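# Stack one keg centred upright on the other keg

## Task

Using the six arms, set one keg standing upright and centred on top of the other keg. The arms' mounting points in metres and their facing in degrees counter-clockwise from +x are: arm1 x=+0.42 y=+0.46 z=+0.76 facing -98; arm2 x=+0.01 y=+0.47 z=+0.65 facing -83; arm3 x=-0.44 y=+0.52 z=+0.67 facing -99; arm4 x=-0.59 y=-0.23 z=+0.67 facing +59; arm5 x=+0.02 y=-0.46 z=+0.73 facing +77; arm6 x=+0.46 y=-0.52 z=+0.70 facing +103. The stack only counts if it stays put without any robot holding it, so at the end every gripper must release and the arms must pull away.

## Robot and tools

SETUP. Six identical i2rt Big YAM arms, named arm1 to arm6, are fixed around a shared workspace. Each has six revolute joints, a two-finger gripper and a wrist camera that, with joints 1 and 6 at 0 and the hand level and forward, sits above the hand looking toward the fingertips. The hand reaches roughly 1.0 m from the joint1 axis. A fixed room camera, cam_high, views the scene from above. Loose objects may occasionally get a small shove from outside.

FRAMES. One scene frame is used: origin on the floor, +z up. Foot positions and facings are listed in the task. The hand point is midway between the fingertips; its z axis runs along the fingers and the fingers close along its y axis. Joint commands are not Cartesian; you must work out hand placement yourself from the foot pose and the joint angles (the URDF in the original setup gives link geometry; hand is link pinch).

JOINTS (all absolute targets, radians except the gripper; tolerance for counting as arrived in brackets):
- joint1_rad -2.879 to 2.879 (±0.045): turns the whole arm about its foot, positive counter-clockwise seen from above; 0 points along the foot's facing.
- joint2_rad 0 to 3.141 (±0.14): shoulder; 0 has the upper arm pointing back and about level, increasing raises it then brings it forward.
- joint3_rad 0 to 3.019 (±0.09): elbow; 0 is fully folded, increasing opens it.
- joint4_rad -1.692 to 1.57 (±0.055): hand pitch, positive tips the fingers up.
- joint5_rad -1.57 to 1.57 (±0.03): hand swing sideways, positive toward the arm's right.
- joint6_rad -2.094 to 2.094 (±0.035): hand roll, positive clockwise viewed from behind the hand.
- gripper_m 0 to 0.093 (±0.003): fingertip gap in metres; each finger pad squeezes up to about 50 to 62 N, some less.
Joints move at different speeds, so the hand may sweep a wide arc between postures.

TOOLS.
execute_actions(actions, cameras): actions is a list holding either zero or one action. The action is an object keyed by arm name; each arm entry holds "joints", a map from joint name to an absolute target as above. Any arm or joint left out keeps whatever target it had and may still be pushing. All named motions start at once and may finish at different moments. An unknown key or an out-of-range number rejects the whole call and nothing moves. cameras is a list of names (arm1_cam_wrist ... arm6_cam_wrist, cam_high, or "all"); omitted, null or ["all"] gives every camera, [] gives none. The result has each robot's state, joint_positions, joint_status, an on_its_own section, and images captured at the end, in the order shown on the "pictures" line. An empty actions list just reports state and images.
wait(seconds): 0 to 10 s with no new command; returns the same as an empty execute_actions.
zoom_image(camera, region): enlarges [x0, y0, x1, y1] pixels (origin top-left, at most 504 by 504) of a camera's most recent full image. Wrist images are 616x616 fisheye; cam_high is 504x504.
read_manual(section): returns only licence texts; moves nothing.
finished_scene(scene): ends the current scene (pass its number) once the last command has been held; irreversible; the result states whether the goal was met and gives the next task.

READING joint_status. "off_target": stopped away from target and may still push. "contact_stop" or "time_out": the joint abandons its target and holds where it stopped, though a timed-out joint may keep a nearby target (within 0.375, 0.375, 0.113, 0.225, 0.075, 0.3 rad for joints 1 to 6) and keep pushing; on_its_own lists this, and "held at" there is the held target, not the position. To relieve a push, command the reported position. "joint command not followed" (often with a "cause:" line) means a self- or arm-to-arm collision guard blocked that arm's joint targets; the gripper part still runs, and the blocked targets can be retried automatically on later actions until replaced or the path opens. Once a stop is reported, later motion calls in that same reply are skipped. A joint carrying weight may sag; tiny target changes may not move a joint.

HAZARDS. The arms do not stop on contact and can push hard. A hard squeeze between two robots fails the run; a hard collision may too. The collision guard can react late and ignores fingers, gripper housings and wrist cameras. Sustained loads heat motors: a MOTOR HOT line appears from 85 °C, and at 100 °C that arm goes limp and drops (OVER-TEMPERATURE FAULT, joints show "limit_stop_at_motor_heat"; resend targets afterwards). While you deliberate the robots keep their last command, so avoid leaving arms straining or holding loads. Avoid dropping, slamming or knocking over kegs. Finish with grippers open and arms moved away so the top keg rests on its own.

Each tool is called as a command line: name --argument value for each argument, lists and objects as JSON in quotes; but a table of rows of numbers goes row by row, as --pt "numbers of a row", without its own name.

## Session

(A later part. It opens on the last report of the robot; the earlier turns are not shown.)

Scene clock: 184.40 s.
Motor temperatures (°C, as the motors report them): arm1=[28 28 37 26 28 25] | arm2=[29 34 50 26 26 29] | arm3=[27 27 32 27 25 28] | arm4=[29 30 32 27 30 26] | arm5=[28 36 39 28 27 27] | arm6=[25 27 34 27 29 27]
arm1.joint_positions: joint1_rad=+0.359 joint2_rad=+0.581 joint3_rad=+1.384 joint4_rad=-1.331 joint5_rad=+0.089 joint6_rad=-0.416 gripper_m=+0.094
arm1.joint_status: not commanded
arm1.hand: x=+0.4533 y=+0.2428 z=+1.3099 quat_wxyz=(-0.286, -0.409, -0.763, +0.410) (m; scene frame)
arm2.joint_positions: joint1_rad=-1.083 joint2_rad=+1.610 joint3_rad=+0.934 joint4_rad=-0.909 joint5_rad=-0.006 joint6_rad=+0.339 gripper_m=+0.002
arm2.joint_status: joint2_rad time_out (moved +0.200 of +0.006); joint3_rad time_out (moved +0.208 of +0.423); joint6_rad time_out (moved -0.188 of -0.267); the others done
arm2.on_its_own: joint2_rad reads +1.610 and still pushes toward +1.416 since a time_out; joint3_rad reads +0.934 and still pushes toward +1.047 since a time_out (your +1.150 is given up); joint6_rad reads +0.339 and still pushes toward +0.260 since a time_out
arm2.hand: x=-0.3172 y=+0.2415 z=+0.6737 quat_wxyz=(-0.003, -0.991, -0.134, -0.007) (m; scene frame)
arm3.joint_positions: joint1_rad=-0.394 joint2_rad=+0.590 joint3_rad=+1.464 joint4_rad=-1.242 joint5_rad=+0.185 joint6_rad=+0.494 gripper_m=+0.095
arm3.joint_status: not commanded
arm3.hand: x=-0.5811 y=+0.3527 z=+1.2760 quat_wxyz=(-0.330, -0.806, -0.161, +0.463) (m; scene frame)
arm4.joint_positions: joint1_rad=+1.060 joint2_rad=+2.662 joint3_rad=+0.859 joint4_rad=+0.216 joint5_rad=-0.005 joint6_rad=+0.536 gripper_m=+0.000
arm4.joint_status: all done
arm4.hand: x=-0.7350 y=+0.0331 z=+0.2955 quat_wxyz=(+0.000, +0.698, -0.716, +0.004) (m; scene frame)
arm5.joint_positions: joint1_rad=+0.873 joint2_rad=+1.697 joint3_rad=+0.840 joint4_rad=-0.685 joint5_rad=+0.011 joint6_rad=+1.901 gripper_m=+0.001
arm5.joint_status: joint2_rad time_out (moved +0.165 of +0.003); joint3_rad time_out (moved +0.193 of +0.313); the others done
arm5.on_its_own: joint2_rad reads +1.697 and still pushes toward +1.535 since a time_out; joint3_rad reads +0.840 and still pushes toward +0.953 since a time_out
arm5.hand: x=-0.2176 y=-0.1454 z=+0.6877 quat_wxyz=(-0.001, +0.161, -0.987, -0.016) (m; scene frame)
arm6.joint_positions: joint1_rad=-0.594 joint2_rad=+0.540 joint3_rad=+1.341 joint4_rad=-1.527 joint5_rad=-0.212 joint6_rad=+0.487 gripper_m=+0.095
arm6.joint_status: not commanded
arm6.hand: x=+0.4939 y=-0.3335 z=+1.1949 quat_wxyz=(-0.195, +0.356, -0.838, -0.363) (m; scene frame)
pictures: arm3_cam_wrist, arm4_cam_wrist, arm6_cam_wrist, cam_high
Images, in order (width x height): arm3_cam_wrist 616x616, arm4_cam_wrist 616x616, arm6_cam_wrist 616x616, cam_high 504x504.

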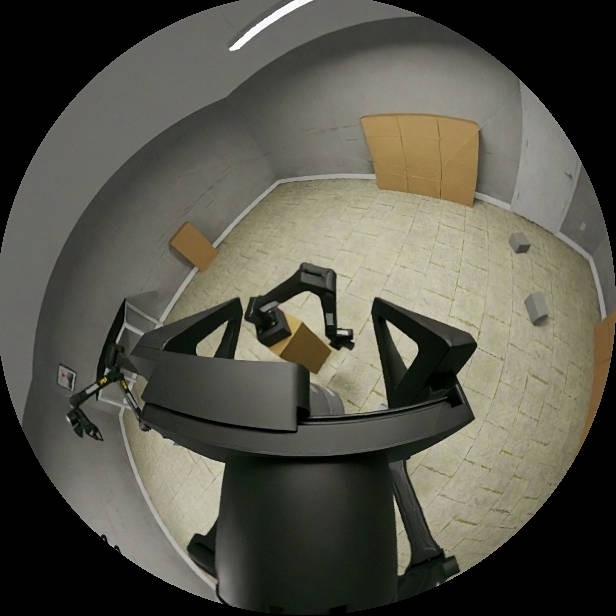

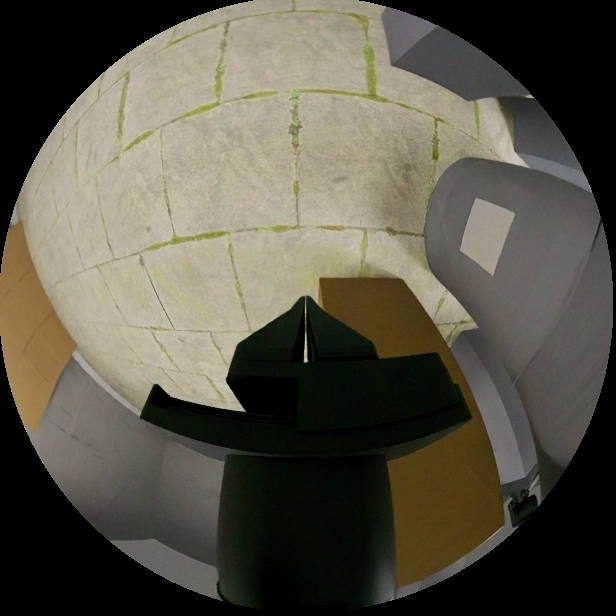

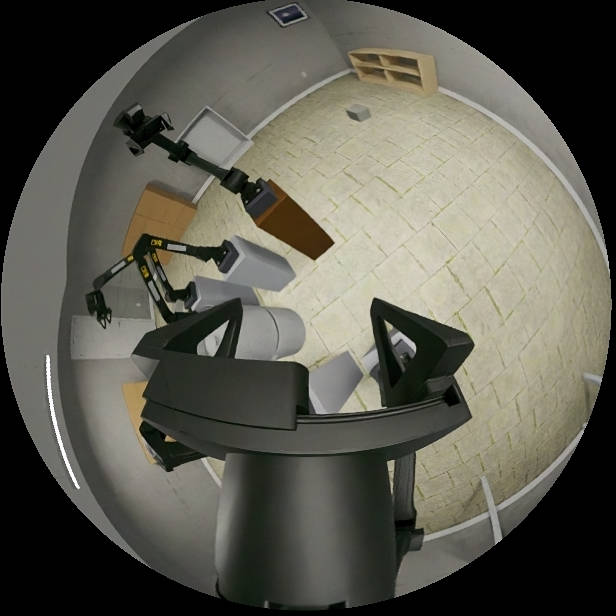

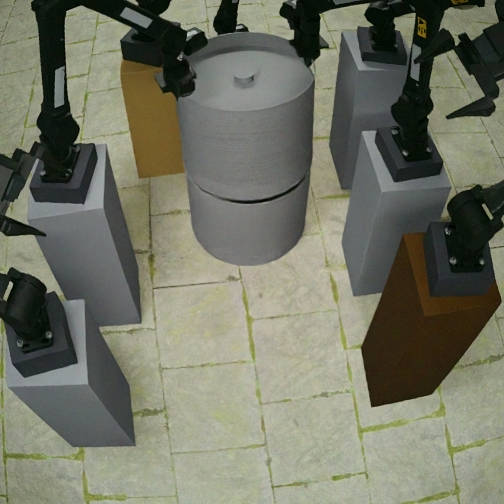

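execute_actions --actions '[{"arm2":{"joints":{"joint1_rad":-1.065,"joint2_rad":1.37,"joint3_rad":1.02,"joint6_rad":0.35}},"arm5":{"joints":{"joint1_rad":0.835,"joint2_rad":1.51,"joint3_rad":0.94,"joint6_rad":1.87}}}]' --cameras '["arm4_cam_wrist","cam_high"]'

zoom_image --camera "arm4_cam_wrist" --region '[466, 170, 616, 420]'

zoom_image --camera "cam_high" --region '[170, 140, 330, 220]'

Scene clock: 197.17 s.
Motor temperatures (°C, as the motors report them): arm1=[28 28 37 26 28 25] | arm2=[29 35 49 26 26 29] | arm3=[27 27 32 27 25 28] | arm4=[29 30 31 27 30 26] | arm5=[28 37 41 28 27 27] | arm6=[25 27 34 27 29 27]
arm1.joint_positions: joint1_rad=+0.359 joint2_rad=+0.581 joint3_rad=+1.384 joint4_rad=-1.331 joint5_rad=+0.089 joint6_rad=-0.416 gripper_m=+0.094
arm1.joint_status: not commanded
arm1.hand: x=+0.4533 y=+0.2428 z=+1.3099 quat_wxyz=(-0.286, -0.409, -0.763, +0.410) (m; scene frame)
arm2.joint_positions: joint1_rad=-1.067 joint2_rad=+1.610 joint3_rad=+0.910 joint4_rad=-0.909 joint5_rad=-0.015 joint6_rad=+0.355 gripper_m=+0.002
arm2.joint_status: joint2_rad time_out (moved +0.000 of -0.240); joint3_rad time_out (moved -0.025 of +0.086); the others done
arm2.on_its_own: joint2_rad reads +1.610 and still pushes toward +1.370 since a time_out; joint3_rad reads +0.910 and still pushes toward +1.020 since a time_out
arm2.hand: x=-0.3029 y=+0.2423 z=+0.6665 quat_wxyz=(-0.001, -0.991, -0.134, -0.020) (m; scene frame)
arm3.joint_positions: joint1_rad=-0.394 joint2_rad=+0.590 joint3_rad=+1.464 joint4_rad=-1.242 joint5_rad=+0.185 joint6_rad=+0.494 gripper_m=+0.095
arm3.joint_status: not commanded
arm3.hand: x=-0.5811 y=+0.3527 z=+1.2760 quat_wxyz=(-0.330, -0.806, -0.161, +0.463) (m; scene frame)
arm4.joint_positions: joint1_rad=+1.060 joint2_rad=+2.662 joint3_rad=+0.859 joint4_rad=+0.216 joint5_rad=-0.005 joint6_rad=+0.536 gripper_m=+0.000
arm4.joint_status: not commanded
arm4.hand: x=-0.7350 y=+0.0331 z=+0.2955 quat_wxyz=(+0.000, +0.698, -0.716, +0.004) (m; scene frame)
arm5.joint_positions: joint1_rad=+0.835 joint2_rad=+1.697 joint3_rad=+0.834 joint4_rad=-0.701 joint5_rad=+0.005 joint6_rad=+1.869 gripper_m=+0.001
arm5.joint_status: joint2_rad time_out (moved +0.000 of -0.187); joint3_rad time_out (moved -0.006 of +0.100); the others done
arm5.on_its_own: joint2_rad reads +1.697 and still pushes toward +1.510 since a time_out; joint3_rad reads +0.834 and still pushes toward +0.940 since a time_out
arm5.hand: x=-0.2020 y=-0.1431 z=+0.6862 quat_wxyz=(-0.004, +0.158, -0.987, -0.005) (m; scene frame)
arm6.joint_positions: joint1_rad=-0.594 joint2_rad=+0.540 joint3_rad=+1.341 joint4_rad=-1.527 joint5_rad=-0.212 joint6_rad=+0.487 gripper_m=+0.095
arm6.joint_status: not commanded
arm6.hand: x=+0.4939 y=-0.3335 z=+1.1949 quat_wxyz=(-0.195, +0.356, -0.838, -0.363) (m; scene frame)
pictures: arm4_cam_wrist, cam_high
Images, in order (width x height): arm4_cam_wrist 616x616, cam_high 504x504.

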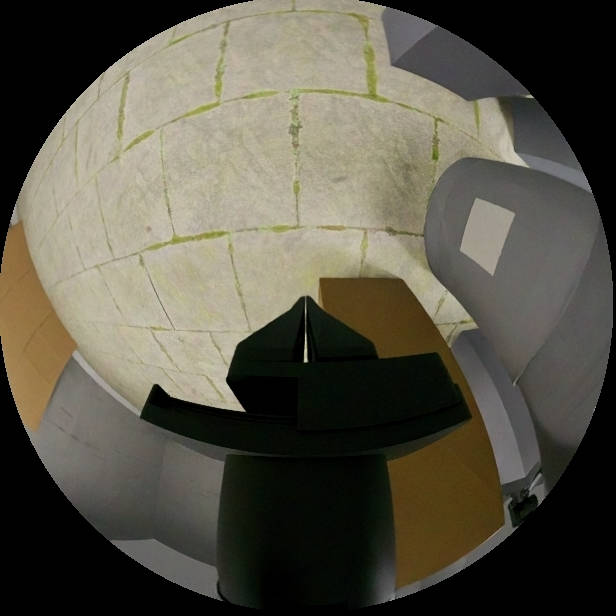

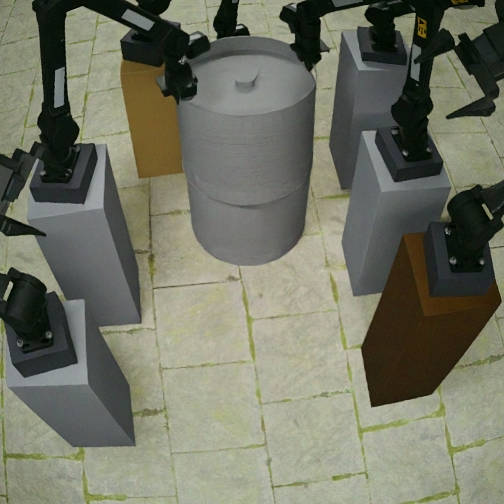

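Region (466, 170, 616, 420) of arm4_cam_wrist's 616x616 image, scaled by 2.016, with more detail than that image has; it fills the left 302 columns of this view, and the rest is white.

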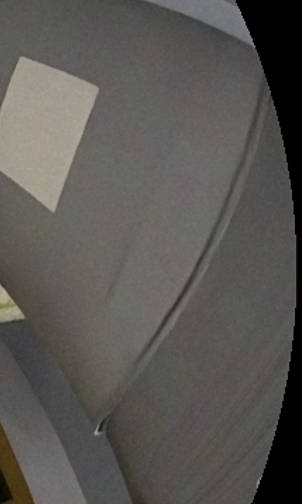

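Region (170, 140, 330, 220) of cam_high's 504x504 image, scaled by 3.150, with more detail than that image has.

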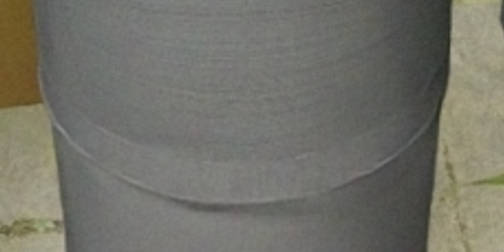

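execute_actions --actions '[{"arm2":{"joints":{"joint1_rad":-1.085,"joint4_rad":-0.865}},"arm5":{"joints":{"joint1_rad":0.86,"joint2_rad":1.555}}}]' --cameras '["arm4_cam_wrist","cam_high"]'

zoom_image --camera "arm4_cam_wrist" --region '[466, 170, 616, 420]'

zoom_image --camera "cam_high" --region '[170, 140, 330, 220]'

Scene clock: 204.07 s.
Motor temperatures (°C, as the motors report them): arm1=[28 28 37 26 28 25] | arm2=[29 36 49 26 26 29] | arm3=[27 27 32 27 25 28] | arm4=[29 30 31 27 30 26] | arm5=[28 37 41 28 27 27] | arm6=[25 27 34 27 29 27]
arm1.joint_positions: joint1_rad=+0.359 joint2_rad=+0.581 joint3_rad=+1.384 joint4_rad=-1.331 joint5_rad=+0.089 joint6_rad=-0.416 gripper_m=+0.094
arm1.joint_status: not commanded
arm1.hand: x=+0.4533 y=+0.2428 z=+1.3099 quat_wxyz=(-0.286, -0.409, -0.763, +0.410) (m; scene frame)
arm2.joint_positions: joint1_rad=-1.067 joint2_rad=+1.610 joint3_rad=+0.909 joint4_rad=-0.884 joint5_rad=-0.010 joint6_rad=+0.355 gripper_m=+0.002
arm2.joint_status: all done
arm2.on_its_own: joint2_rad reads +1.610 and still pushes toward +1.370 since a time_out; joint3_rad reads +0.909 and still pushes toward +1.020 since a time_out
arm2.hand: x=-0.3081 y=+0.2396 z=+0.6661 quat_wxyz=(-0.005, -0.991, -0.134, -0.008) (m; scene frame)
arm3.joint_positions: joint1_rad=-0.394 joint2_rad=+0.590 joint3_rad=+1.464 joint4_rad=-1.242 joint5_rad=+0.185 joint6_rad=+0.494 gripper_m=+0.095
arm3.joint_status: not commanded
arm3.hand: x=-0.5811 y=+0.3527 z=+1.2760 quat_wxyz=(-0.330, -0.806, -0.161, +0.463) (m; scene frame)
arm4.joint_positions: joint1_rad=+1.060 joint2_rad=+2.662 joint3_rad=+0.859 joint4_rad=+0.216 joint5_rad=-0.005 joint6_rad=+0.536 gripper_m=+0.000
arm4.joint_status: not commanded
arm4.hand: x=-0.7350 y=+0.0331 z=+0.2955 quat_wxyz=(+0.000, +0.698, -0.716, +0.004) (m; scene frame)
arm5.joint_positions: joint1_rad=+0.842 joint2_rad=+1.702 joint3_rad=+0.834 joint4_rad=-0.701 joint5_rad=+0.007 joint6_rad=+1.869 gripper_m=+0.001
arm5.joint_status: joint2_rad time_out (moved +0.005 of -0.142); the others done
arm5.on_its_own: joint2_rad reads +1.702 and still pushes toward +1.555 since a time_out; joint3_rad reads +0.834 and still pushes toward +0.940 since a time_out
arm5.hand: x=-0.2038 y=-0.1452 z=+0.6844 quat_wxyz=(-0.006, +0.162, -0.987, -0.004) (m; scene frame)
arm6.joint_positions: joint1_rad=-0.594 joint2_rad=+0.540 joint3_rad=+1.341 joint4_rad=-1.527 joint5_rad=-0.212 joint6_rad=+0.487 gripper_m=+0.095
arm6.joint_status: not commanded
arm6.hand: x=+0.4939 y=-0.3335 z=+1.1949 quat_wxyz=(-0.195, +0.356, -0.838, -0.363) (m; scene frame)
pictures: arm4_cam_wrist, cam_high
Images, in order (width x height): arm4_cam_wrist 616x616, cam_high 504x504.

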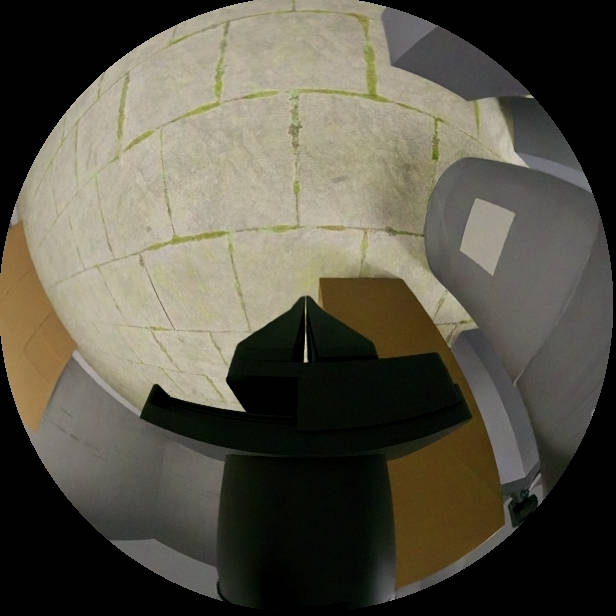

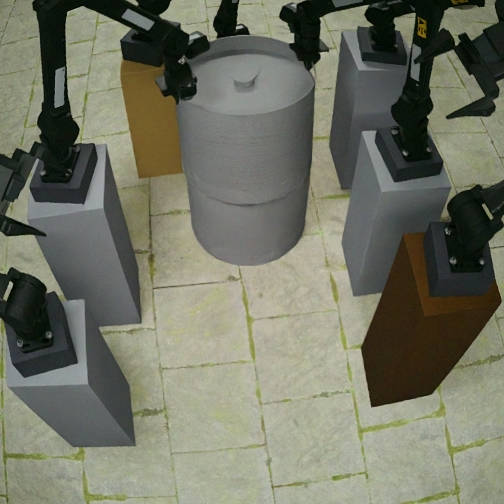

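Region (466, 170, 616, 420) of arm4_cam_wrist's 616x616 image, scaled by 2.016, with more detail than that image has; it fills the left 302 columns of this view, and the rest is white.

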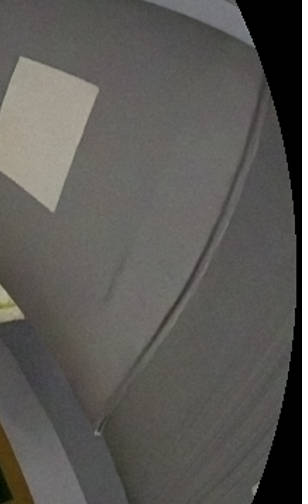

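Region (170, 140, 330, 220) of cam_high's 504x504 image, scaled by 3.150, with more detail than that image has.

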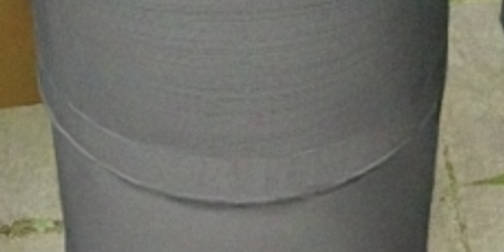

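execute_actions --actions '[{"arm2":{"joints":{"joint1_rad":-1.115,"joint2_rad":1.335,"joint3_rad":1.03,"joint6_rad":0.33}},"arm5":{"joints":{"joint1_rad":0.85,"joint2_rad":1.57,"joint3_rad":0.975,"joint4_rad":-0.69}}}]' --cameras '["arm4_cam_wrist","cam_high"]'

zoom_image --camera "arm4_cam_wrist" --region '[466, 170, 616, 420]'

zoom_image --camera "cam_high" --region '[170, 140, 330, 220]'

Scene clock: 209.63 s.
Motor temperatures (°C, as the motors report them): arm1=[28 28 37 26 28 25] | arm2=[29 37 50 26 26 28] | arm3=[27 27 32 27 25 28] | arm4=[29 30 31 27 30 26] | arm5=[28 37 41 28 27 27] | arm6=[25 27 34 27 29 27]
arm1.joint_positions: joint1_rad=+0.359 joint2_rad=+0.581 joint3_rad=+1.384 joint4_rad=-1.331 joint5_rad=+0.089 joint6_rad=-0.416 gripper_m=+0.094
arm1.joint_status: not commanded
arm1.hand: x=+0.4533 y=+0.2428 z=+1.3099 quat_wxyz=(-0.286, -0.409, -0.763, +0.410) (m; scene frame)
arm2.joint_positions: joint1_rad=-1.081 joint2_rad=+1.609 joint3_rad=+0.909 joint4_rad=-0.876 joint5_rad=-0.004 joint6_rad=+0.343 gripper_m=+0.002
arm2.joint_status: joint2_rad time_out (moved -0.001 of -0.275); joint3_rad time_out (moved +0.000 of +0.121); the others done
arm2.on_its_own: joint2_rad reads +1.609 and still pushes toward +1.335 since a time_out; joint3_rad reads +0.909 and still pushes toward +1.021 since a time_out
arm2.hand: x=-0.3136 y=+0.2436 z=+0.6664 quat_wxyz=(-0.004, -0.991, -0.133, -0.003) (m; scene frame)
arm3.joint_positions: joint1_rad=-0.394 joint2_rad=+0.590 joint3_rad=+1.464 joint4_rad=-1.242 joint5_rad=+0.185 joint6_rad=+0.494 gripper_m=+0.095
arm3.joint_status: not commanded
arm3.hand: x=-0.5811 y=+0.3527 z=+1.2760 quat_wxyz=(-0.330, -0.806, -0.161, +0.463) (m; scene frame)
arm4.joint_positions: joint1_rad=+1.060 joint2_rad=+2.662 joint3_rad=+0.859 joint4_rad=+0.216 joint5_rad=-0.005 joint6_rad=+0.536 gripper_m=+0.000
arm4.joint_status: not commanded
arm4.hand: x=-0.7350 y=+0.0331 z=+0.2955 quat_wxyz=(+0.000, +0.698, -0.716, +0.004) (m; scene frame)
arm5.joint_positions: joint1_rad=+0.842 joint2_rad=+1.715 joint3_rad=+0.834 joint4_rad=-0.668 joint5_rad=+0.002 joint6_rad=+1.868 gripper_m=+0.001
arm5.joint_status: joint2_rad time_out (moved +0.013 of -0.132); joint3_rad time_out (moved +0.000 of +0.141); the others done
arm5.on_its_own: joint2_rad reads +1.715 and still pushes toward +1.570 since a time_out; joint3_rad reads +0.834 and still pushes toward +0.947 since a time_out
arm5.hand: x=-0.2078 y=-0.1409 z=+0.6796 quat_wxyz=(+0.001, +0.162, -0.987, -0.011) (m; scene frame)
arm6.joint_positions: joint1_rad=-0.594 joint2_rad=+0.540 joint3_rad=+1.341 joint4_rad=-1.527 joint5_rad=-0.212 joint6_rad=+0.487 gripper_m=+0.095
arm6.joint_status: not commanded
arm6.hand: x=+0.4939 y=-0.3335 z=+1.1949 quat_wxyz=(-0.195, +0.356, -0.838, -0.363) (m; scene frame)
pictures: arm4_cam_wrist, cam_high
Images, in order (width x height): arm4_cam_wrist 616x616, cam_high 504x504.

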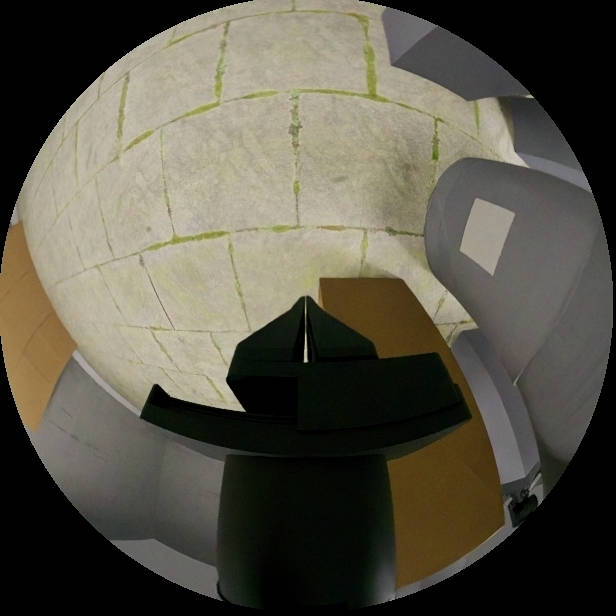

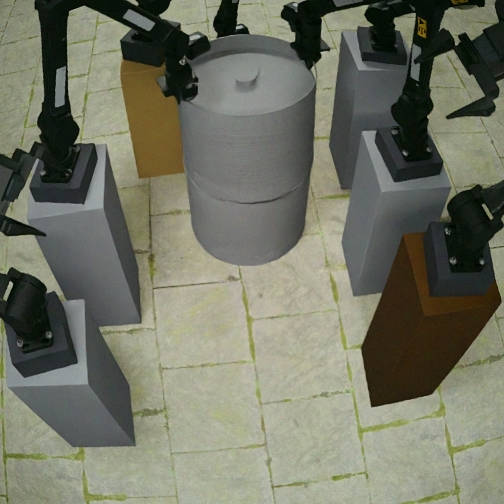

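Region (466, 170, 616, 420) of arm4_cam_wrist's 616x616 image, scaled by 2.016, with more detail than that image has; it fills the left 302 columns of this view, and the rest is white.

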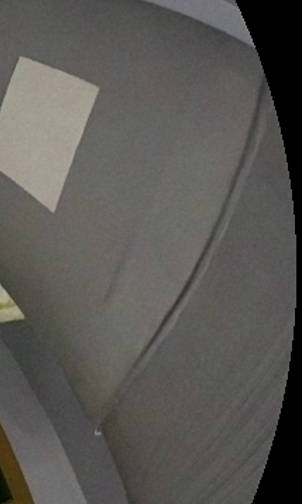

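Region (170, 140, 330, 220) of cam_high's 504x504 image, scaled by 3.150, with more detail than that image has.

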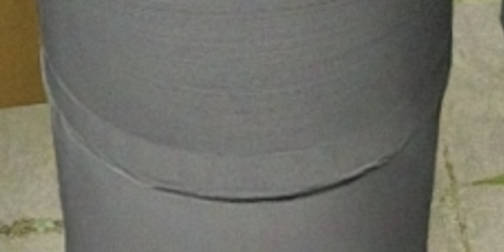

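execute_actions --actions '[{"arm2":{"joints":{"joint1_rad":-1.095,"joint2_rad":1.52,"joint3_rad":0.965}},"arm5":{"joints":{"joint2_rad":1.65,"joint3_rad":0.885}}}]' --cameras '["arm4_cam_wrist","cam_high"]'

zoom_image --camera "arm4_cam_wrist" --region '[466, 170, 616, 420]'

zoom_image --camera "cam_high" --region '[170, 140, 330, 220]'

Scene clock: 214.13 s.
Motor temperatures (°C, as the motors report them): arm1=[28 28 38 26 28 25] | arm2=[29 37 50 26 26 28] | arm3=[27 27 32 27 25 28] | arm4=[29 30 31 27 30 26] | arm5=[28 37 42 28 27 27] | arm6=[25 27 34 27 29 27]
arm1.joint_positions: joint1_rad=+0.359 joint2_rad=+0.581 joint3_rad=+1.384 joint4_rad=-1.331 joint5_rad=+0.089 joint6_rad=-0.416 gripper_m=+0.094
arm1.joint_status: not commanded
arm1.hand: x=+0.4533 y=+0.2428 z=+1.3099 quat_wxyz=(-0.286, -0.409, -0.763, +0.410) (m; scene frame)
arm2.joint_positions: joint1_rad=-1.079 joint2_rad=+1.609 joint3_rad=+0.896 joint4_rad=-0.870 joint5_rad=-0.006 joint6_rad=+0.343 gripper_m=+0.002
arm2.joint_status: all done
arm2.hand: x=-0.3091 y=+0.2456 z=+0.6627 quat_wxyz=(-0.003, -0.991, -0.134, -0.006) (m; scene frame)
arm3.joint_positions: joint1_rad=-0.394 joint2_rad=+0.590 joint3_rad=+1.464 joint4_rad=-1.242 joint5_rad=+0.185 joint6_rad=+0.494 gripper_m=+0.095
arm3.joint_status: not commanded
arm3.hand: x=-0.5811 y=+0.3527 z=+1.2760 quat_wxyz=(-0.330, -0.806, -0.161, +0.463) (m; scene frame)
arm4.joint_positions: joint1_rad=+1.060 joint2_rad=+2.662 joint3_rad=+0.859 joint4_rad=+0.216 joint5_rad=-0.005 joint6_rad=+0.536 gripper_m=+0.000
arm4.joint_status: not commanded
arm4.hand: x=-0.7350 y=+0.0331 z=+0.2955 quat_wxyz=(+0.000, +0.698, -0.716, +0.004) (m; scene frame)
arm5.joint_positions: joint1_rad=+0.838 joint2_rad=+1.722 joint3_rad=+0.833 joint4_rad=-0.669 joint5_rad=+0.004 joint6_rad=+1.867 gripper_m=+0.001
arm5.joint_status: all done
arm5.hand: x=-0.2051 y=-0.1415 z=+0.6769 quat_wxyz=(-0.002, +0.161, -0.987, -0.008) (m; scene frame)
arm6.joint_positions: joint1_rad=-0.594 joint2_rad=+0.540 joint3_rad=+1.341 joint4_rad=-1.527 joint5_rad=-0.212 joint6_rad=+0.487 gripper_m=+0.095
arm6.joint_status: not commanded
arm6.hand: x=+0.4939 y=-0.3335 z=+1.1949 quat_wxyz=(-0.195, +0.356, -0.838, -0.363) (m; scene frame)
pictures: arm4_cam_wrist, cam_high
Images, in order (width x height): arm4_cam_wrist 616x616, cam_high 504x504.

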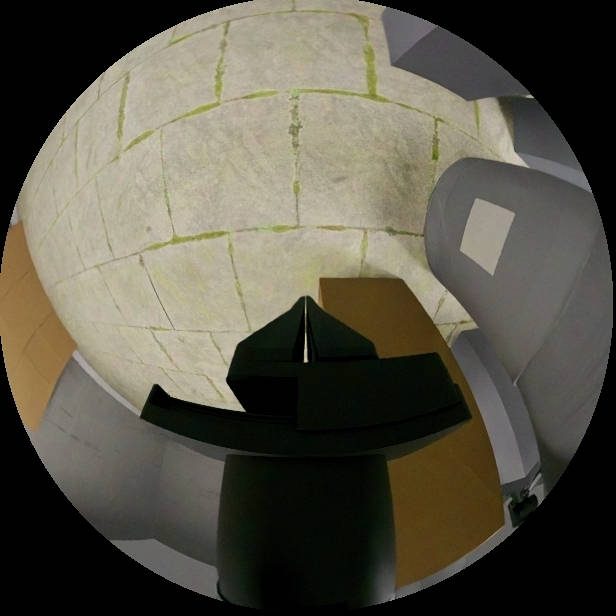

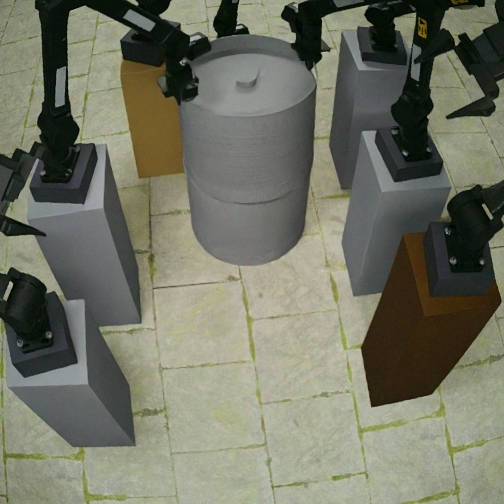

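Region (466, 170, 616, 420) of arm4_cam_wrist's 616x616 image, scaled by 2.016, with more detail than that image has; it fills the left 302 columns of this view, and the rest is white.

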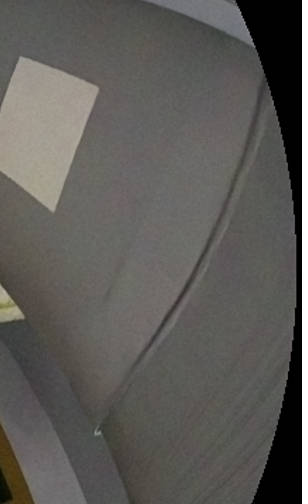

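Region (170, 140, 330, 220) of cam_high's 504x504 image, scaled by 3.150, with more detail than that image has.

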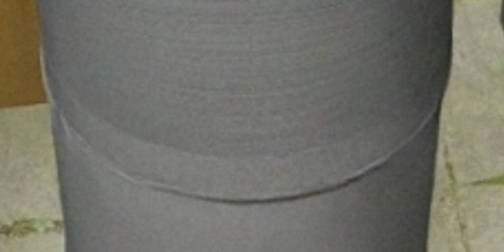

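Seated. Unload, release, lift away.

execute_actions --actions '[{"arm2":{"joints":{"joint1_rad":-1.079,"joint2_rad":1.6,"joint3_rad":0.9,"joint4_rad":-0.87,"joint6_rad":0.343}},"arm5":{"joints":{"joint1_rad":0.838,"joint2_rad":1.715,"joint3_rad":0.837,"joint4_rad":-0.669}}}]' --cameras '[]'

execute_actions --actions '[{"arm2":{"joints":{"gripper_m":0.05}},"arm5":{"joints":{"gripper_m":0.05}}}]' --cameras '[]'

execute_actions --actions '[{"arm2":{"joints":{"joint2_rad":1.3,"joint3_rad":0.93,"joint4_rad":-1.15}},"arm5":{"joints":{"joint2_rad":1.4,"joint3_rad":0.85,"joint4_rad":-1.0}}}]' --cameras '[]'

execute_actions --actions '[{"arm2":{"joints":{"joint1_rad":-0.4,"joint2_rad":0.7,"joint3_rad":0.93,"joint4_rad":-1.5}},"arm5":{"joints":{"joint1_rad":0.3,"joint2_rad":0.7,"joint3_rad":0.85,"joint4_rad":-1.5}}}]' --cameras '["arm2_cam_wrist","arm5_cam_wrist","cam_high"]'

zoom_image --camera "cam_high" --region '[150, 20, 350, 280]'

Scene clock: 222.80 s.
Motor temperatures (°C, as the motors report them): arm1=[28 28 38 26 28 25] | arm2=[29 36 47 26 26 28] | arm3=[27 27 33 27 25 28] | arm4=[29 31 31 27 30 26] | arm5=[28 36 40 28 27 27] | arm6=[25 27 34 27 29 27]
arm1.joint_positions: joint1_rad=+0.359 joint2_rad=+0.581 joint3_rad=+1.384 joint4_rad=-1.331 joint5_rad=+0.089 joint6_rad=-0.416 gripper_m=+0.094
arm1.joint_status: not commanded
arm1.hand: x=+0.4533 y=+0.2428 z=+1.3099 quat_wxyz=(-0.286, -0.409, -0.763, +0.410) (m; scene frame)
arm2.joint_positions: joint1_rad=-1.069 joint2_rad=+1.610 joint3_rad=+0.881 joint4_rad=-0.887 joint5_rad=-0.007 joint6_rad=+0.343 gripper_m=+0.002
arm2.joint_status: all done
arm2.hand: x=-0.2967 y=+0.2491 z=+0.6580 quat_wxyz=(+0.004, -0.990, -0.139, -0.022) (m; scene frame)
arm3.joint_positions: joint1_rad=-0.394 joint2_rad=+0.590 joint3_rad=+1.464 joint4_rad=-1.242 joint5_rad=+0.185 joint6_rad=+0.494 gripper_m=+0.095
arm3.joint_status: not commanded
arm3.hand: x=-0.5811 y=+0.3527 z=+1.2760 quat_wxyz=(-0.330, -0.806, -0.161, +0.463) (m; scene frame)
arm4.joint_positions: joint1_rad=+1.060 joint2_rad=+2.662 joint3_rad=+0.859 joint4_rad=+0.216 joint5_rad=-0.005 joint6_rad=+0.536 gripper_m=+0.000
arm4.joint_status: not commanded
arm4.hand: x=-0.7350 y=+0.0331 z=+0.2955 quat_wxyz=(+0.000, +0.698, -0.716, +0.004) (m; scene frame)
arm5.joint_positions: joint1_rad=+0.814 joint2_rad=+1.728 joint3_rad=+0.822 joint4_rad=-0.663 joint5_rad=+0.010 joint6_rad=+1.852 gripper_m=+0.001
arm5.joint_status: all done
arm5.hand: x=-0.1932 y=-0.1406 z=+0.6719 quat_wxyz=(-0.008, +0.156, -0.988, -0.004) (m; scene frame)
arm6.joint_positions: joint1_rad=-0.594 joint2_rad=+0.540 joint3_rad=+1.341 joint4_rad=-1.527 joint5_rad=-0.212 joint6_rad=+0.487 gripper_m=+0.095
arm6.joint_status: not commanded
arm6.hand: x=+0.4939 y=-0.3335 z=+1.1949 quat_wxyz=(-0.195, +0.356, -0.838, -0.363) (m; scene frame)
pictures: none
No camera images: the call's "cameras" was empty. Leave "cameras" out to get every camera's image.

Scene clock: 223.40 s.
Motor temperatures (°C, as the motors report them): arm1=[28 28 38 26 28 25] | arm2=[29 36 47 26 26 28] | arm3=[27 27 33 27 25 28] | arm4=[29 31 31 27 30 26] | arm5=[28 36 40 28 27 27] | arm6=[25 27 34 27 29 27]
arm1.joint_positions: joint1_rad=+0.359 joint2_rad=+0.581 joint3_rad=+1.384 joint4_rad=-1.331 joint5_rad=+0.089 joint6_rad=-0.416 gripper_m=+0.094
arm1.joint_status: not commanded
arm1.hand: x=+0.4533 y=+0.2428 z=+1.3099 quat_wxyz=(-0.286, -0.409, -0.763, +0.410) (m; scene frame)
arm2.joint_positions: joint1_rad=-1.069 joint2_rad=+1.609 joint3_rad=+0.881 joint4_rad=-0.883 joint5_rad=-0.002 joint6_rad=+0.343 gripper_m=+0.050
arm2.joint_status: all done
arm2.hand: x=-0.2982 y=+0.2491 z=+0.6584 quat_wxyz=(+0.005, -0.990, -0.139, -0.018) (m; scene frame)
arm3.joint_positions: joint1_rad=-0.394 joint2_rad=+0.590 joint3_rad=+1.464 joint4_rad=-1.242 joint5_rad=+0.185 joint6_rad=+0.494 gripper_m=+0.095
arm3.joint_status: not commanded
arm3.hand: x=-0.5811 y=+0.3527 z=+1.2760 quat_wxyz=(-0.330, -0.806, -0.161, +0.463) (m; scene frame)
arm4.joint_positions: joint1_rad=+1.060 joint2_rad=+2.662 joint3_rad=+0.859 joint4_rad=+0.216 joint5_rad=-0.005 joint6_rad=+0.536 gripper_m=+0.000
arm4.joint_status: not commanded
arm4.hand: x=-0.7350 y=+0.0331 z=+0.2955 quat_wxyz=(+0.000, +0.698, -0.716, +0.004) (m; scene frame)
arm5.joint_positions: joint1_rad=+0.834 joint2_rad=+1.725 joint3_rad=+0.822 joint4_rad=-0.664 joint5_rad=+0.004 joint6_rad=+1.859 gripper_m=+0.050
arm5.joint_status: all done
arm5.hand: x=-0.2006 y=-0.1447 z=+0.6732 quat_wxyz=(-0.004, +0.162, -0.987, -0.004) (m; scene frame)
arm6.joint_positions: joint1_rad=-0.594 joint2_rad=+0.540 joint3_rad=+1.341 joint4_rad=-1.527 joint5_rad=-0.212 joint6_rad=+0.487 gripper_m=+0.095
arm6.joint_status: not commanded
arm6.hand: x=+0.4939 y=-0.3335 z=+1.1949 quat_wxyz=(-0.195, +0.356, -0.838, -0.363) (m; scene frame)
pictures: none
No camera images: the call's "cameras" was empty. Leave "cameras" out to get every camera's image.

Scene clock: 224.47 s.
Motor temperatures (°C, as the motors report them): arm1=[28 28 38 26 28 25] | arm2=[29 35 47 26 26 28] | arm3=[27 27 33 27 25 28] | arm4=[29 31 31 27 30 26] | arm5=[28 36 40 28 27 27] | arm6=[25 27 34 27 29 27]
arm1.joint_positions: joint1_rad=+0.359 joint2_rad=+0.581 joint3_rad=+1.384 joint4_rad=-1.331 joint5_rad=+0.089 joint6_rad=-0.416 gripper_m=+0.094
arm1.joint_status: not commanded
arm1.hand: x=+0.4533 y=+0.2428 z=+1.3099 quat_wxyz=(-0.286, -0.409, -0.763, +0.410) (m; scene frame)
arm2.joint_positions: joint1_rad=-1.069 joint2_rad=+1.286 joint3_rad=+0.881 joint4_rad=-1.137 joint5_rad=-0.002 joint6_rad=+0.343 gripper_m=+0.050
arm2.joint_status: all done
arm2.hand: x=-0.2651 y=+0.2736 z=+0.7684 quat_wxyz=(-0.011, -0.990, -0.139, +0.012) (m; scene frame)
arm3.joint_positions: joint1_rad=-0.394 joint2_rad=+0.590 joint3_rad=+1.464 joint4_rad=-1.242 joint5_rad=+0.185 joint6_rad=+0.494 gripper_m=+0.095
arm3.joint_status: not commanded
arm3.hand: x=-0.5811 y=+0.3527 z=+1.2760 quat_wxyz=(-0.330, -0.806, -0.161, +0.463) (m; scene frame)
arm4.joint_positions: joint1_rad=+1.060 joint2_rad=+2.662 joint3_rad=+0.859 joint4_rad=+0.216 joint5_rad=-0.005 joint6_rad=+0.536 gripper_m=+0.000
arm4.joint_status: not commanded
arm4.hand: x=-0.7350 y=+0.0331 z=+0.2955 quat_wxyz=(+0.000, +0.698, -0.716, +0.004) (m; scene frame)
arm5.joint_positions: joint1_rad=+0.834 joint2_rad=+1.388 joint3_rad=+0.822 joint4_rad=-0.990 joint5_rad=+0.004 joint6_rad=+1.860 gripper_m=+0.050
arm5.joint_status: all done
arm5.hand: x=-0.1789 y=-0.1769 z=+0.7894 quat_wxyz=(-0.002, +0.162, -0.987, -0.009) (m; scene frame)
arm6.joint_positions: joint1_rad=-0.594 joint2_rad=+0.540 joint3_rad=+1.341 joint4_rad=-1.527 joint5_rad=-0.212 joint6_rad=+0.487 gripper_m=+0.095
arm6.joint_status: not commanded
arm6.hand: x=+0.4939 y=-0.3335 z=+1.1949 quat_wxyz=(-0.195, +0.356, -0.838, -0.363) (m; scene frame)
pictures: none
No camera images: the call's "cameras" was empty. Leave "cameras" out to get every camera's image.

Scene clock: 225.80 s.
Motor temperatures (°C, as the motors report them): arm1=[28 28 38 26 28 25] | arm2=[29 35 47 26 26 28] | arm3=[27 27 33 27 25 28] | arm4=[29 31 31 27 30 26] | arm5=[28 36 40 28 27 27] | arm6=[25 27 34 27 29 27]
arm1.joint_positions: joint1_rad=+0.359 joint2_rad=+0.581 joint3_rad=+1.384 joint4_rad=-1.331 joint5_rad=+0.089 joint6_rad=-0.416 gripper_m=+0.094
arm1.joint_status: not commanded
arm1.hand: x=+0.4533 y=+0.2428 z=+1.3099 quat_wxyz=(-0.286, -0.409, -0.763, +0.410) (m; scene frame)
arm2.joint_positions: joint1_rad=-0.409 joint2_rad=+0.695 joint3_rad=+0.881 joint4_rad=-1.489 joint5_rad=-0.001 joint6_rad=+0.343 gripper_m=+0.050
arm2.joint_status: all done
arm2.hand: x=-0.0516 y=+0.2659 z=+0.9105 quat_wxyz=(-0.100, -0.883, -0.448, +0.093) (m; scene frame)
arm3.joint_positions: joint1_rad=-0.394 joint2_rad=+0.590 joint3_rad=+1.464 joint4_rad=-1.242 joint5_rad=+0.185 joint6_rad=+0.494 gripper_m=+0.095
arm3.joint_status: not commanded
arm3.hand: x=-0.5811 y=+0.3527 z=+1.2760 quat_wxyz=(-0.330, -0.806, -0.161, +0.463) (m; scene frame)
arm4.joint_positions: joint1_rad=+1.060 joint2_rad=+2.662 joint3_rad=+0.859 joint4_rad=+0.216 joint5_rad=-0.005 joint6_rad=+0.536 gripper_m=+0.000
arm4.joint_status: not commanded
arm4.hand: x=-0.7350 y=+0.0331 z=+0.2955 quat_wxyz=(+0.000, +0.698, -0.716, +0.004) (m; scene frame)
arm5.joint_positions: joint1_rad=+0.304 joint2_rad=+0.700 joint3_rad=+0.822 joint4_rad=-1.491 joint5_rad=+0.002 joint6_rad=+1.860 gripper_m=+0.050
arm5.joint_status: all done
arm5.hand: x=+0.0020 y=-0.2571 z=+0.9577 quat_wxyz=(+0.015, -0.101, -0.990, -0.101) (m; scene frame)
arm6.joint_positions: joint1_rad=-0.594 joint2_rad=+0.540 joint3_rad=+1.341 joint4_rad=-1.527 joint5_rad=-0.212 joint6_rad=+0.487 gripper_m=+0.095
arm6.joint_status: not commanded
arm6.hand: x=+0.4939 y=-0.3335 z=+1.1949 quat_wxyz=(-0.195, +0.356, -0.838, -0.363) (m; scene frame)
pictures: arm2_cam_wrist, arm5_cam_wrist, cam_high
Images, in order (width x height): arm2_cam_wrist 616x616, arm5_cam_wrist 616x616, cam_high 504x504.

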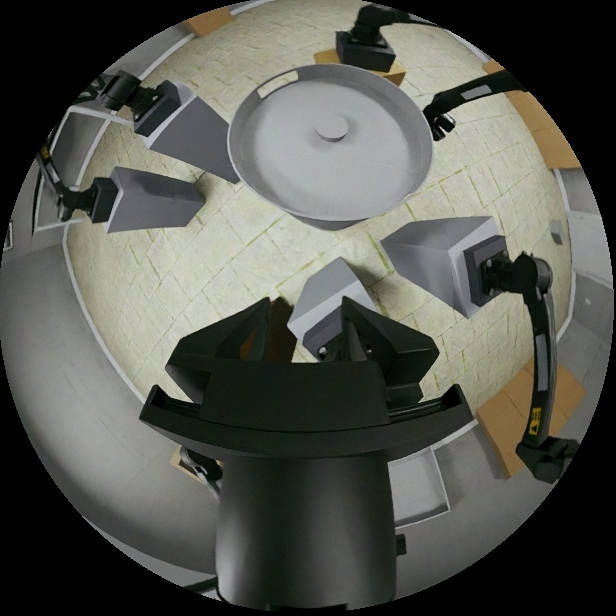

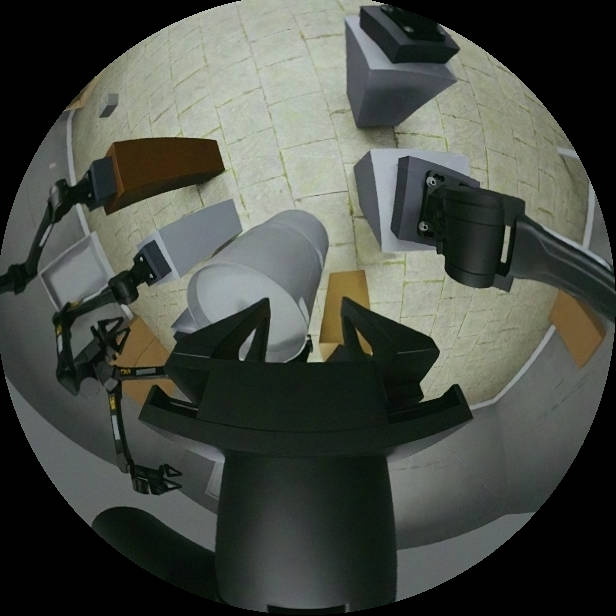

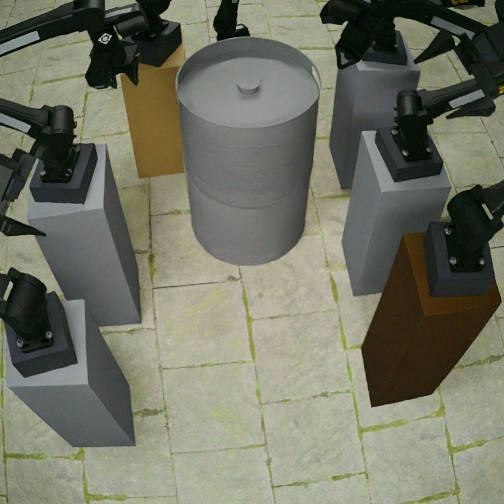

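Region (150, 20, 350, 280) of cam_high's 504x504 image, scaled by 1.938, with more detail than that image has; it fills the left 388 columns of this view, and the rest is white.

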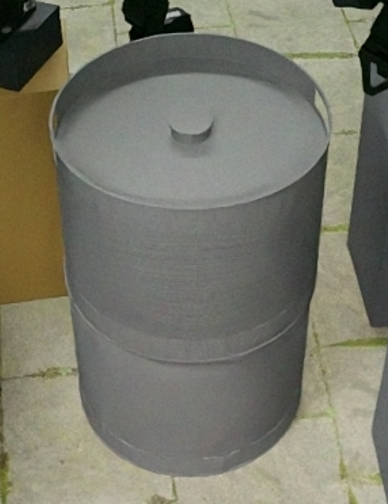

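execute_actions --actions '[]' --cameras '["arm4_cam_wrist","cam_high","arm5_cam_wrist"]'

zoom_image --camera "arm4_cam_wrist" --region '[466, 170, 616, 420]'

zoom_image --camera "cam_high" --region '[170, 140, 330, 220]'

zoom_image --camera "arm5_cam_wrist" --region '[220, 200, 340, 300]'

Scene clock: 228.27 s.
Motor temperatures (°C, as the motors report them): arm1=[28 28 38 26 28 25] | arm2=[29 35 46 26 26 28] | arm3=[27 27 33 27 25 28] | arm4=[29 31 31 27 30 26] | arm5=[28 35 40 28 27 27] | arm6=[25 27 34 27 29 27]
arm1.joint_positions: joint1_rad=+0.359 joint2_rad=+0.581 joint3_rad=+1.384 joint4_rad=-1.331 joint5_rad=+0.089 joint6_rad=-0.416 gripper_m=+0.094
arm1.joint_status: not commanded
arm1.hand: x=+0.4533 y=+0.2428 z=+1.3099 quat_wxyz=(-0.286, -0.409, -0.763, +0.410) (m; scene frame)
arm2.joint_positions: joint1_rad=-0.409 joint2_rad=+0.695 joint3_rad=+0.881 joint4_rad=-1.489 joint5_rad=-0.001 joint6_rad=+0.343 gripper_m=+0.050
arm2.joint_status: all done
arm2.hand: x=-0.0516 y=+0.2659 z=+0.9105 quat_wxyz=(-0.100, -0.883, -0.448, +0.093) (m; scene frame)
arm3.joint_positions: joint1_rad=-0.394 joint2_rad=+0.590 joint3_rad=+1.464 joint4_rad=-1.242 joint5_rad=+0.185 joint6_rad=+0.494 gripper_m=+0.095
arm3.joint_status: not commanded
arm3.hand: x=-0.5811 y=+0.3527 z=+1.2760 quat_wxyz=(-0.330, -0.806, -0.161, +0.463) (m; scene frame)
arm4.joint_positions: joint1_rad=+1.060 joint2_rad=+2.662 joint3_rad=+0.859 joint4_rad=+0.216 joint5_rad=-0.005 joint6_rad=+0.536 gripper_m=+0.000
arm4.joint_status: not commanded
arm4.hand: x=-0.7350 y=+0.0331 z=+0.2955 quat_wxyz=(+0.000, +0.698, -0.716, +0.004) (m; scene frame)
arm5.joint_positions: joint1_rad=+0.304 joint2_rad=+0.700 joint3_rad=+0.822 joint4_rad=-1.491 joint5_rad=+0.002 joint6_rad=+1.860 gripper_m=+0.050
arm5.joint_status: all done
arm5.hand: x=+0.0020 y=-0.2571 z=+0.9577 quat_wxyz=(+0.015, -0.101, -0.990, -0.101) (m; scene frame)
arm6.joint_positions: joint1_rad=-0.594 joint2_rad=+0.540 joint3_rad=+1.341 joint4_rad=-1.527 joint5_rad=-0.212 joint6_rad=+0.487 gripper_m=+0.095
arm6.joint_status: not commanded
arm6.hand: x=+0.4939 y=-0.3335 z=+1.1949 quat_wxyz=(-0.195, +0.356, -0.838, -0.363) (m; scene frame)
pictures: arm4_cam_wrist, arm5_cam_wrist, cam_high
Images, in order (width x height): arm4_cam_wrist 616x616, arm5_cam_wrist 616x616, cam_high 504x504.

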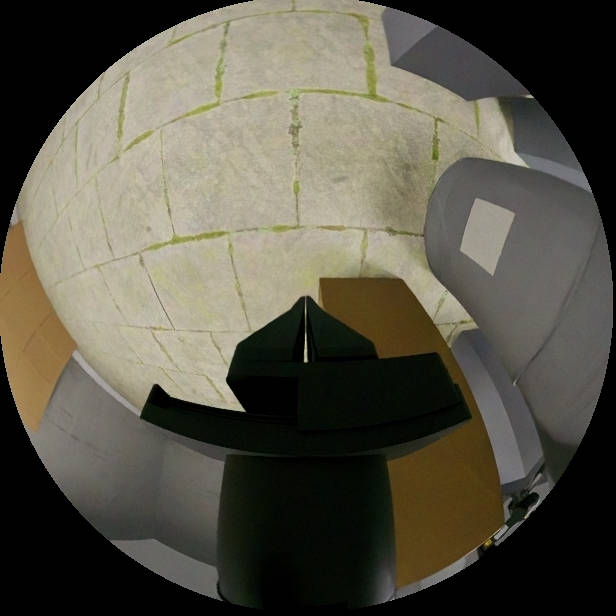

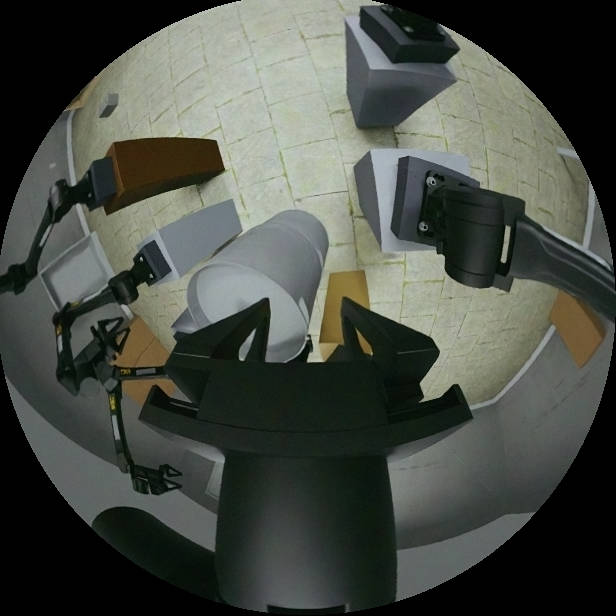

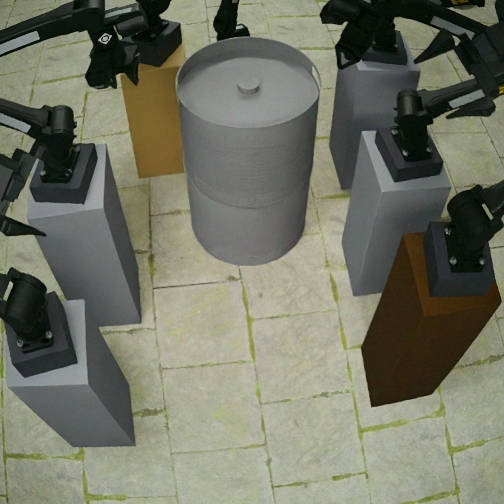

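Region (466, 170, 616, 420) of arm4_cam_wrist's 616x616 image, scaled by 2.016, with more detail than that image has; it fills the left 302 columns of this view, and the rest is white.

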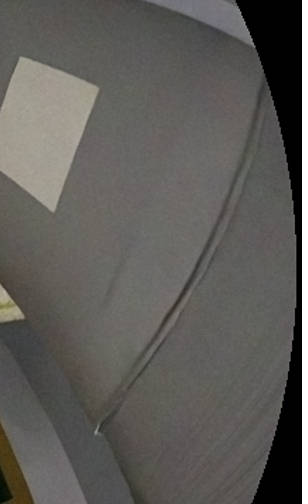

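Region (170, 140, 330, 220) of cam_high's 504x504 image, scaled by 3.150, with more detail than that image has.

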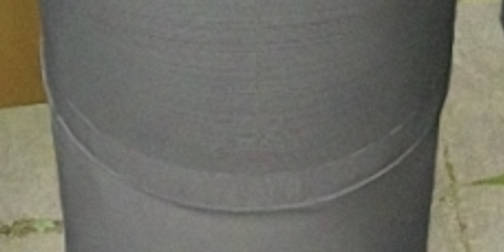

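Region (220, 200, 340, 300) of arm5_cam_wrist's 616x616 image, scaled by 4.200, with more detail than that image has.

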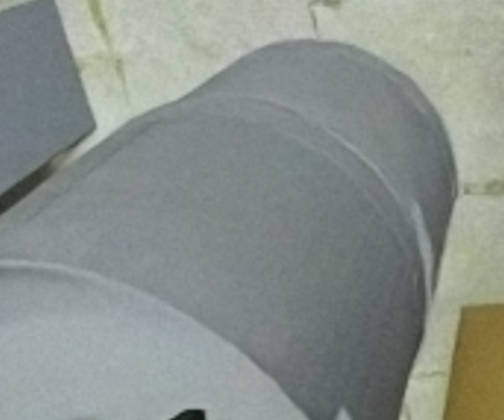

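execute_actions --actions '[{"arm5":{"joints":{"joint1_rad":0.08,"joint2_rad":2.843,"joint3_rad":1.028,"joint4_rad":0.244,"joint6_rad":1.126,"gripper_m":0}}}]' --cameras '["arm5_cam_wrist"]'

zoom_image --camera "arm5_cam_wrist" --region '[0, 180, 250, 480]'

Scene clock: 241.13 s.
Motor temperatures (°C, as the motors report them): arm1=[28 28 38 26 28 25] | arm2=[29 33 46 26 26 28] | arm3=[27 27 33 27 25 28] | arm4=[29 31 31 27 30 26] | arm5=[28 34 39 28 27 27] | arm6=[25 27 35 27 29 27]
arm1.joint_positions: joint1_rad=+0.359 joint2_rad=+0.581 joint3_rad=+1.384 joint4_rad=-1.331 joint5_rad=+0.089 joint6_rad=-0.416 gripper_m=+0.094
arm1.joint_status: not commanded
arm1.hand: x=+0.4533 y=+0.2428 z=+1.3099 quat_wxyz=(-0.286, -0.409, -0.763, +0.410) (m; scene frame)
arm2.joint_positions: joint1_rad=-0.409 joint2_rad=+0.695 joint3_rad=+0.881 joint4_rad=-1.489 joint5_rad=-0.001 joint6_rad=+0.343 gripper_m=+0.050
arm2.joint_status: not commanded
arm2.hand: x=-0.0516 y=+0.2659 z=+0.9105 quat_wxyz=(-0.100, -0.883, -0.448, +0.093) (m; scene frame)
arm3.joint_positions: joint1_rad=-0.394 joint2_rad=+0.590 joint3_rad=+1.464 joint4_rad=-1.242 joint5_rad=+0.185 joint6_rad=+0.494 gripper_m=+0.095
arm3.joint_status: not commanded
arm3.hand: x=-0.5811 y=+0.3527 z=+1.2760 quat_wxyz=(-0.330, -0.806, -0.161, +0.463) (m; scene frame)
arm4.joint_positions: joint1_rad=+1.060 joint2_rad=+2.662 joint3_rad=+0.859 joint4_rad=+0.216 joint5_rad=-0.005 joint6_rad=+0.536 gripper_m=+0.000
arm4.joint_status: not commanded
arm4.hand: x=-0.7350 y=+0.0331 z=+0.2955 quat_wxyz=(+0.000, +0.698, -0.716, +0.004) (m; scene frame)
arm5.joint_positions: joint1_rad=+0.080 joint2_rad=+2.836 joint3_rad=+1.025 joint4_rad=+0.233 joint5_rad=+0.002 joint6_rad=+1.137 gripper_m=+0.000
arm5.joint_status: all done
arm5.hand: x=+0.0668 y=-0.1511 z=+0.2890 quat_wxyz=(-0.003, +0.147, -0.989, +0.003) (m; scene frame)
arm6.joint_positions: joint1_rad=-0.594 joint2_rad=+0.540 joint3_rad=+1.341 joint4_rad=-1.527 joint5_rad=-0.212 joint6_rad=+0.487 gripper_m=+0.095
arm6.joint_status: not commanded
arm6.hand: x=+0.4939 y=-0.3335 z=+1.1949 quat_wxyz=(-0.195, +0.356, -0.838, -0.363) (m; scene frame)
pictures: arm5_cam_wrist
Images, in order (width x height): arm5_cam_wrist 616x616.

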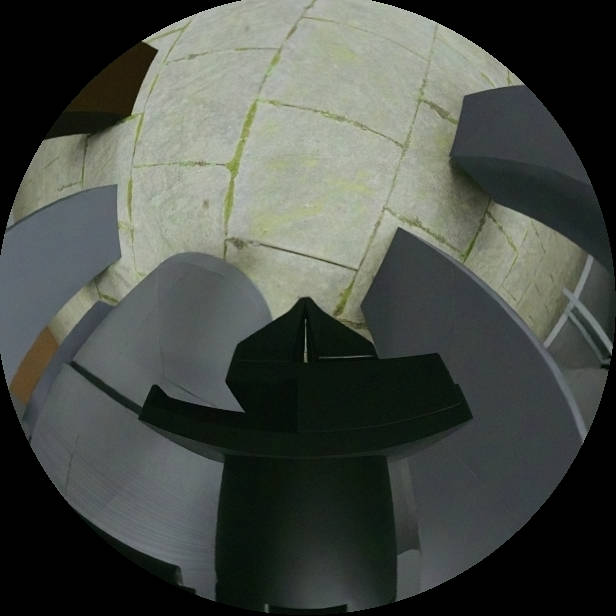

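Region (0, 180, 250, 480) of arm5_cam_wrist's 616x616 image, scaled by 1.680, with more detail than that image has.

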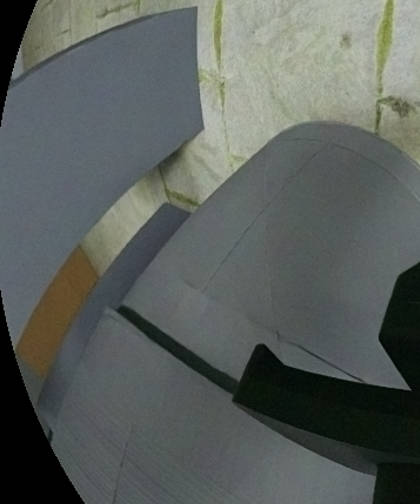

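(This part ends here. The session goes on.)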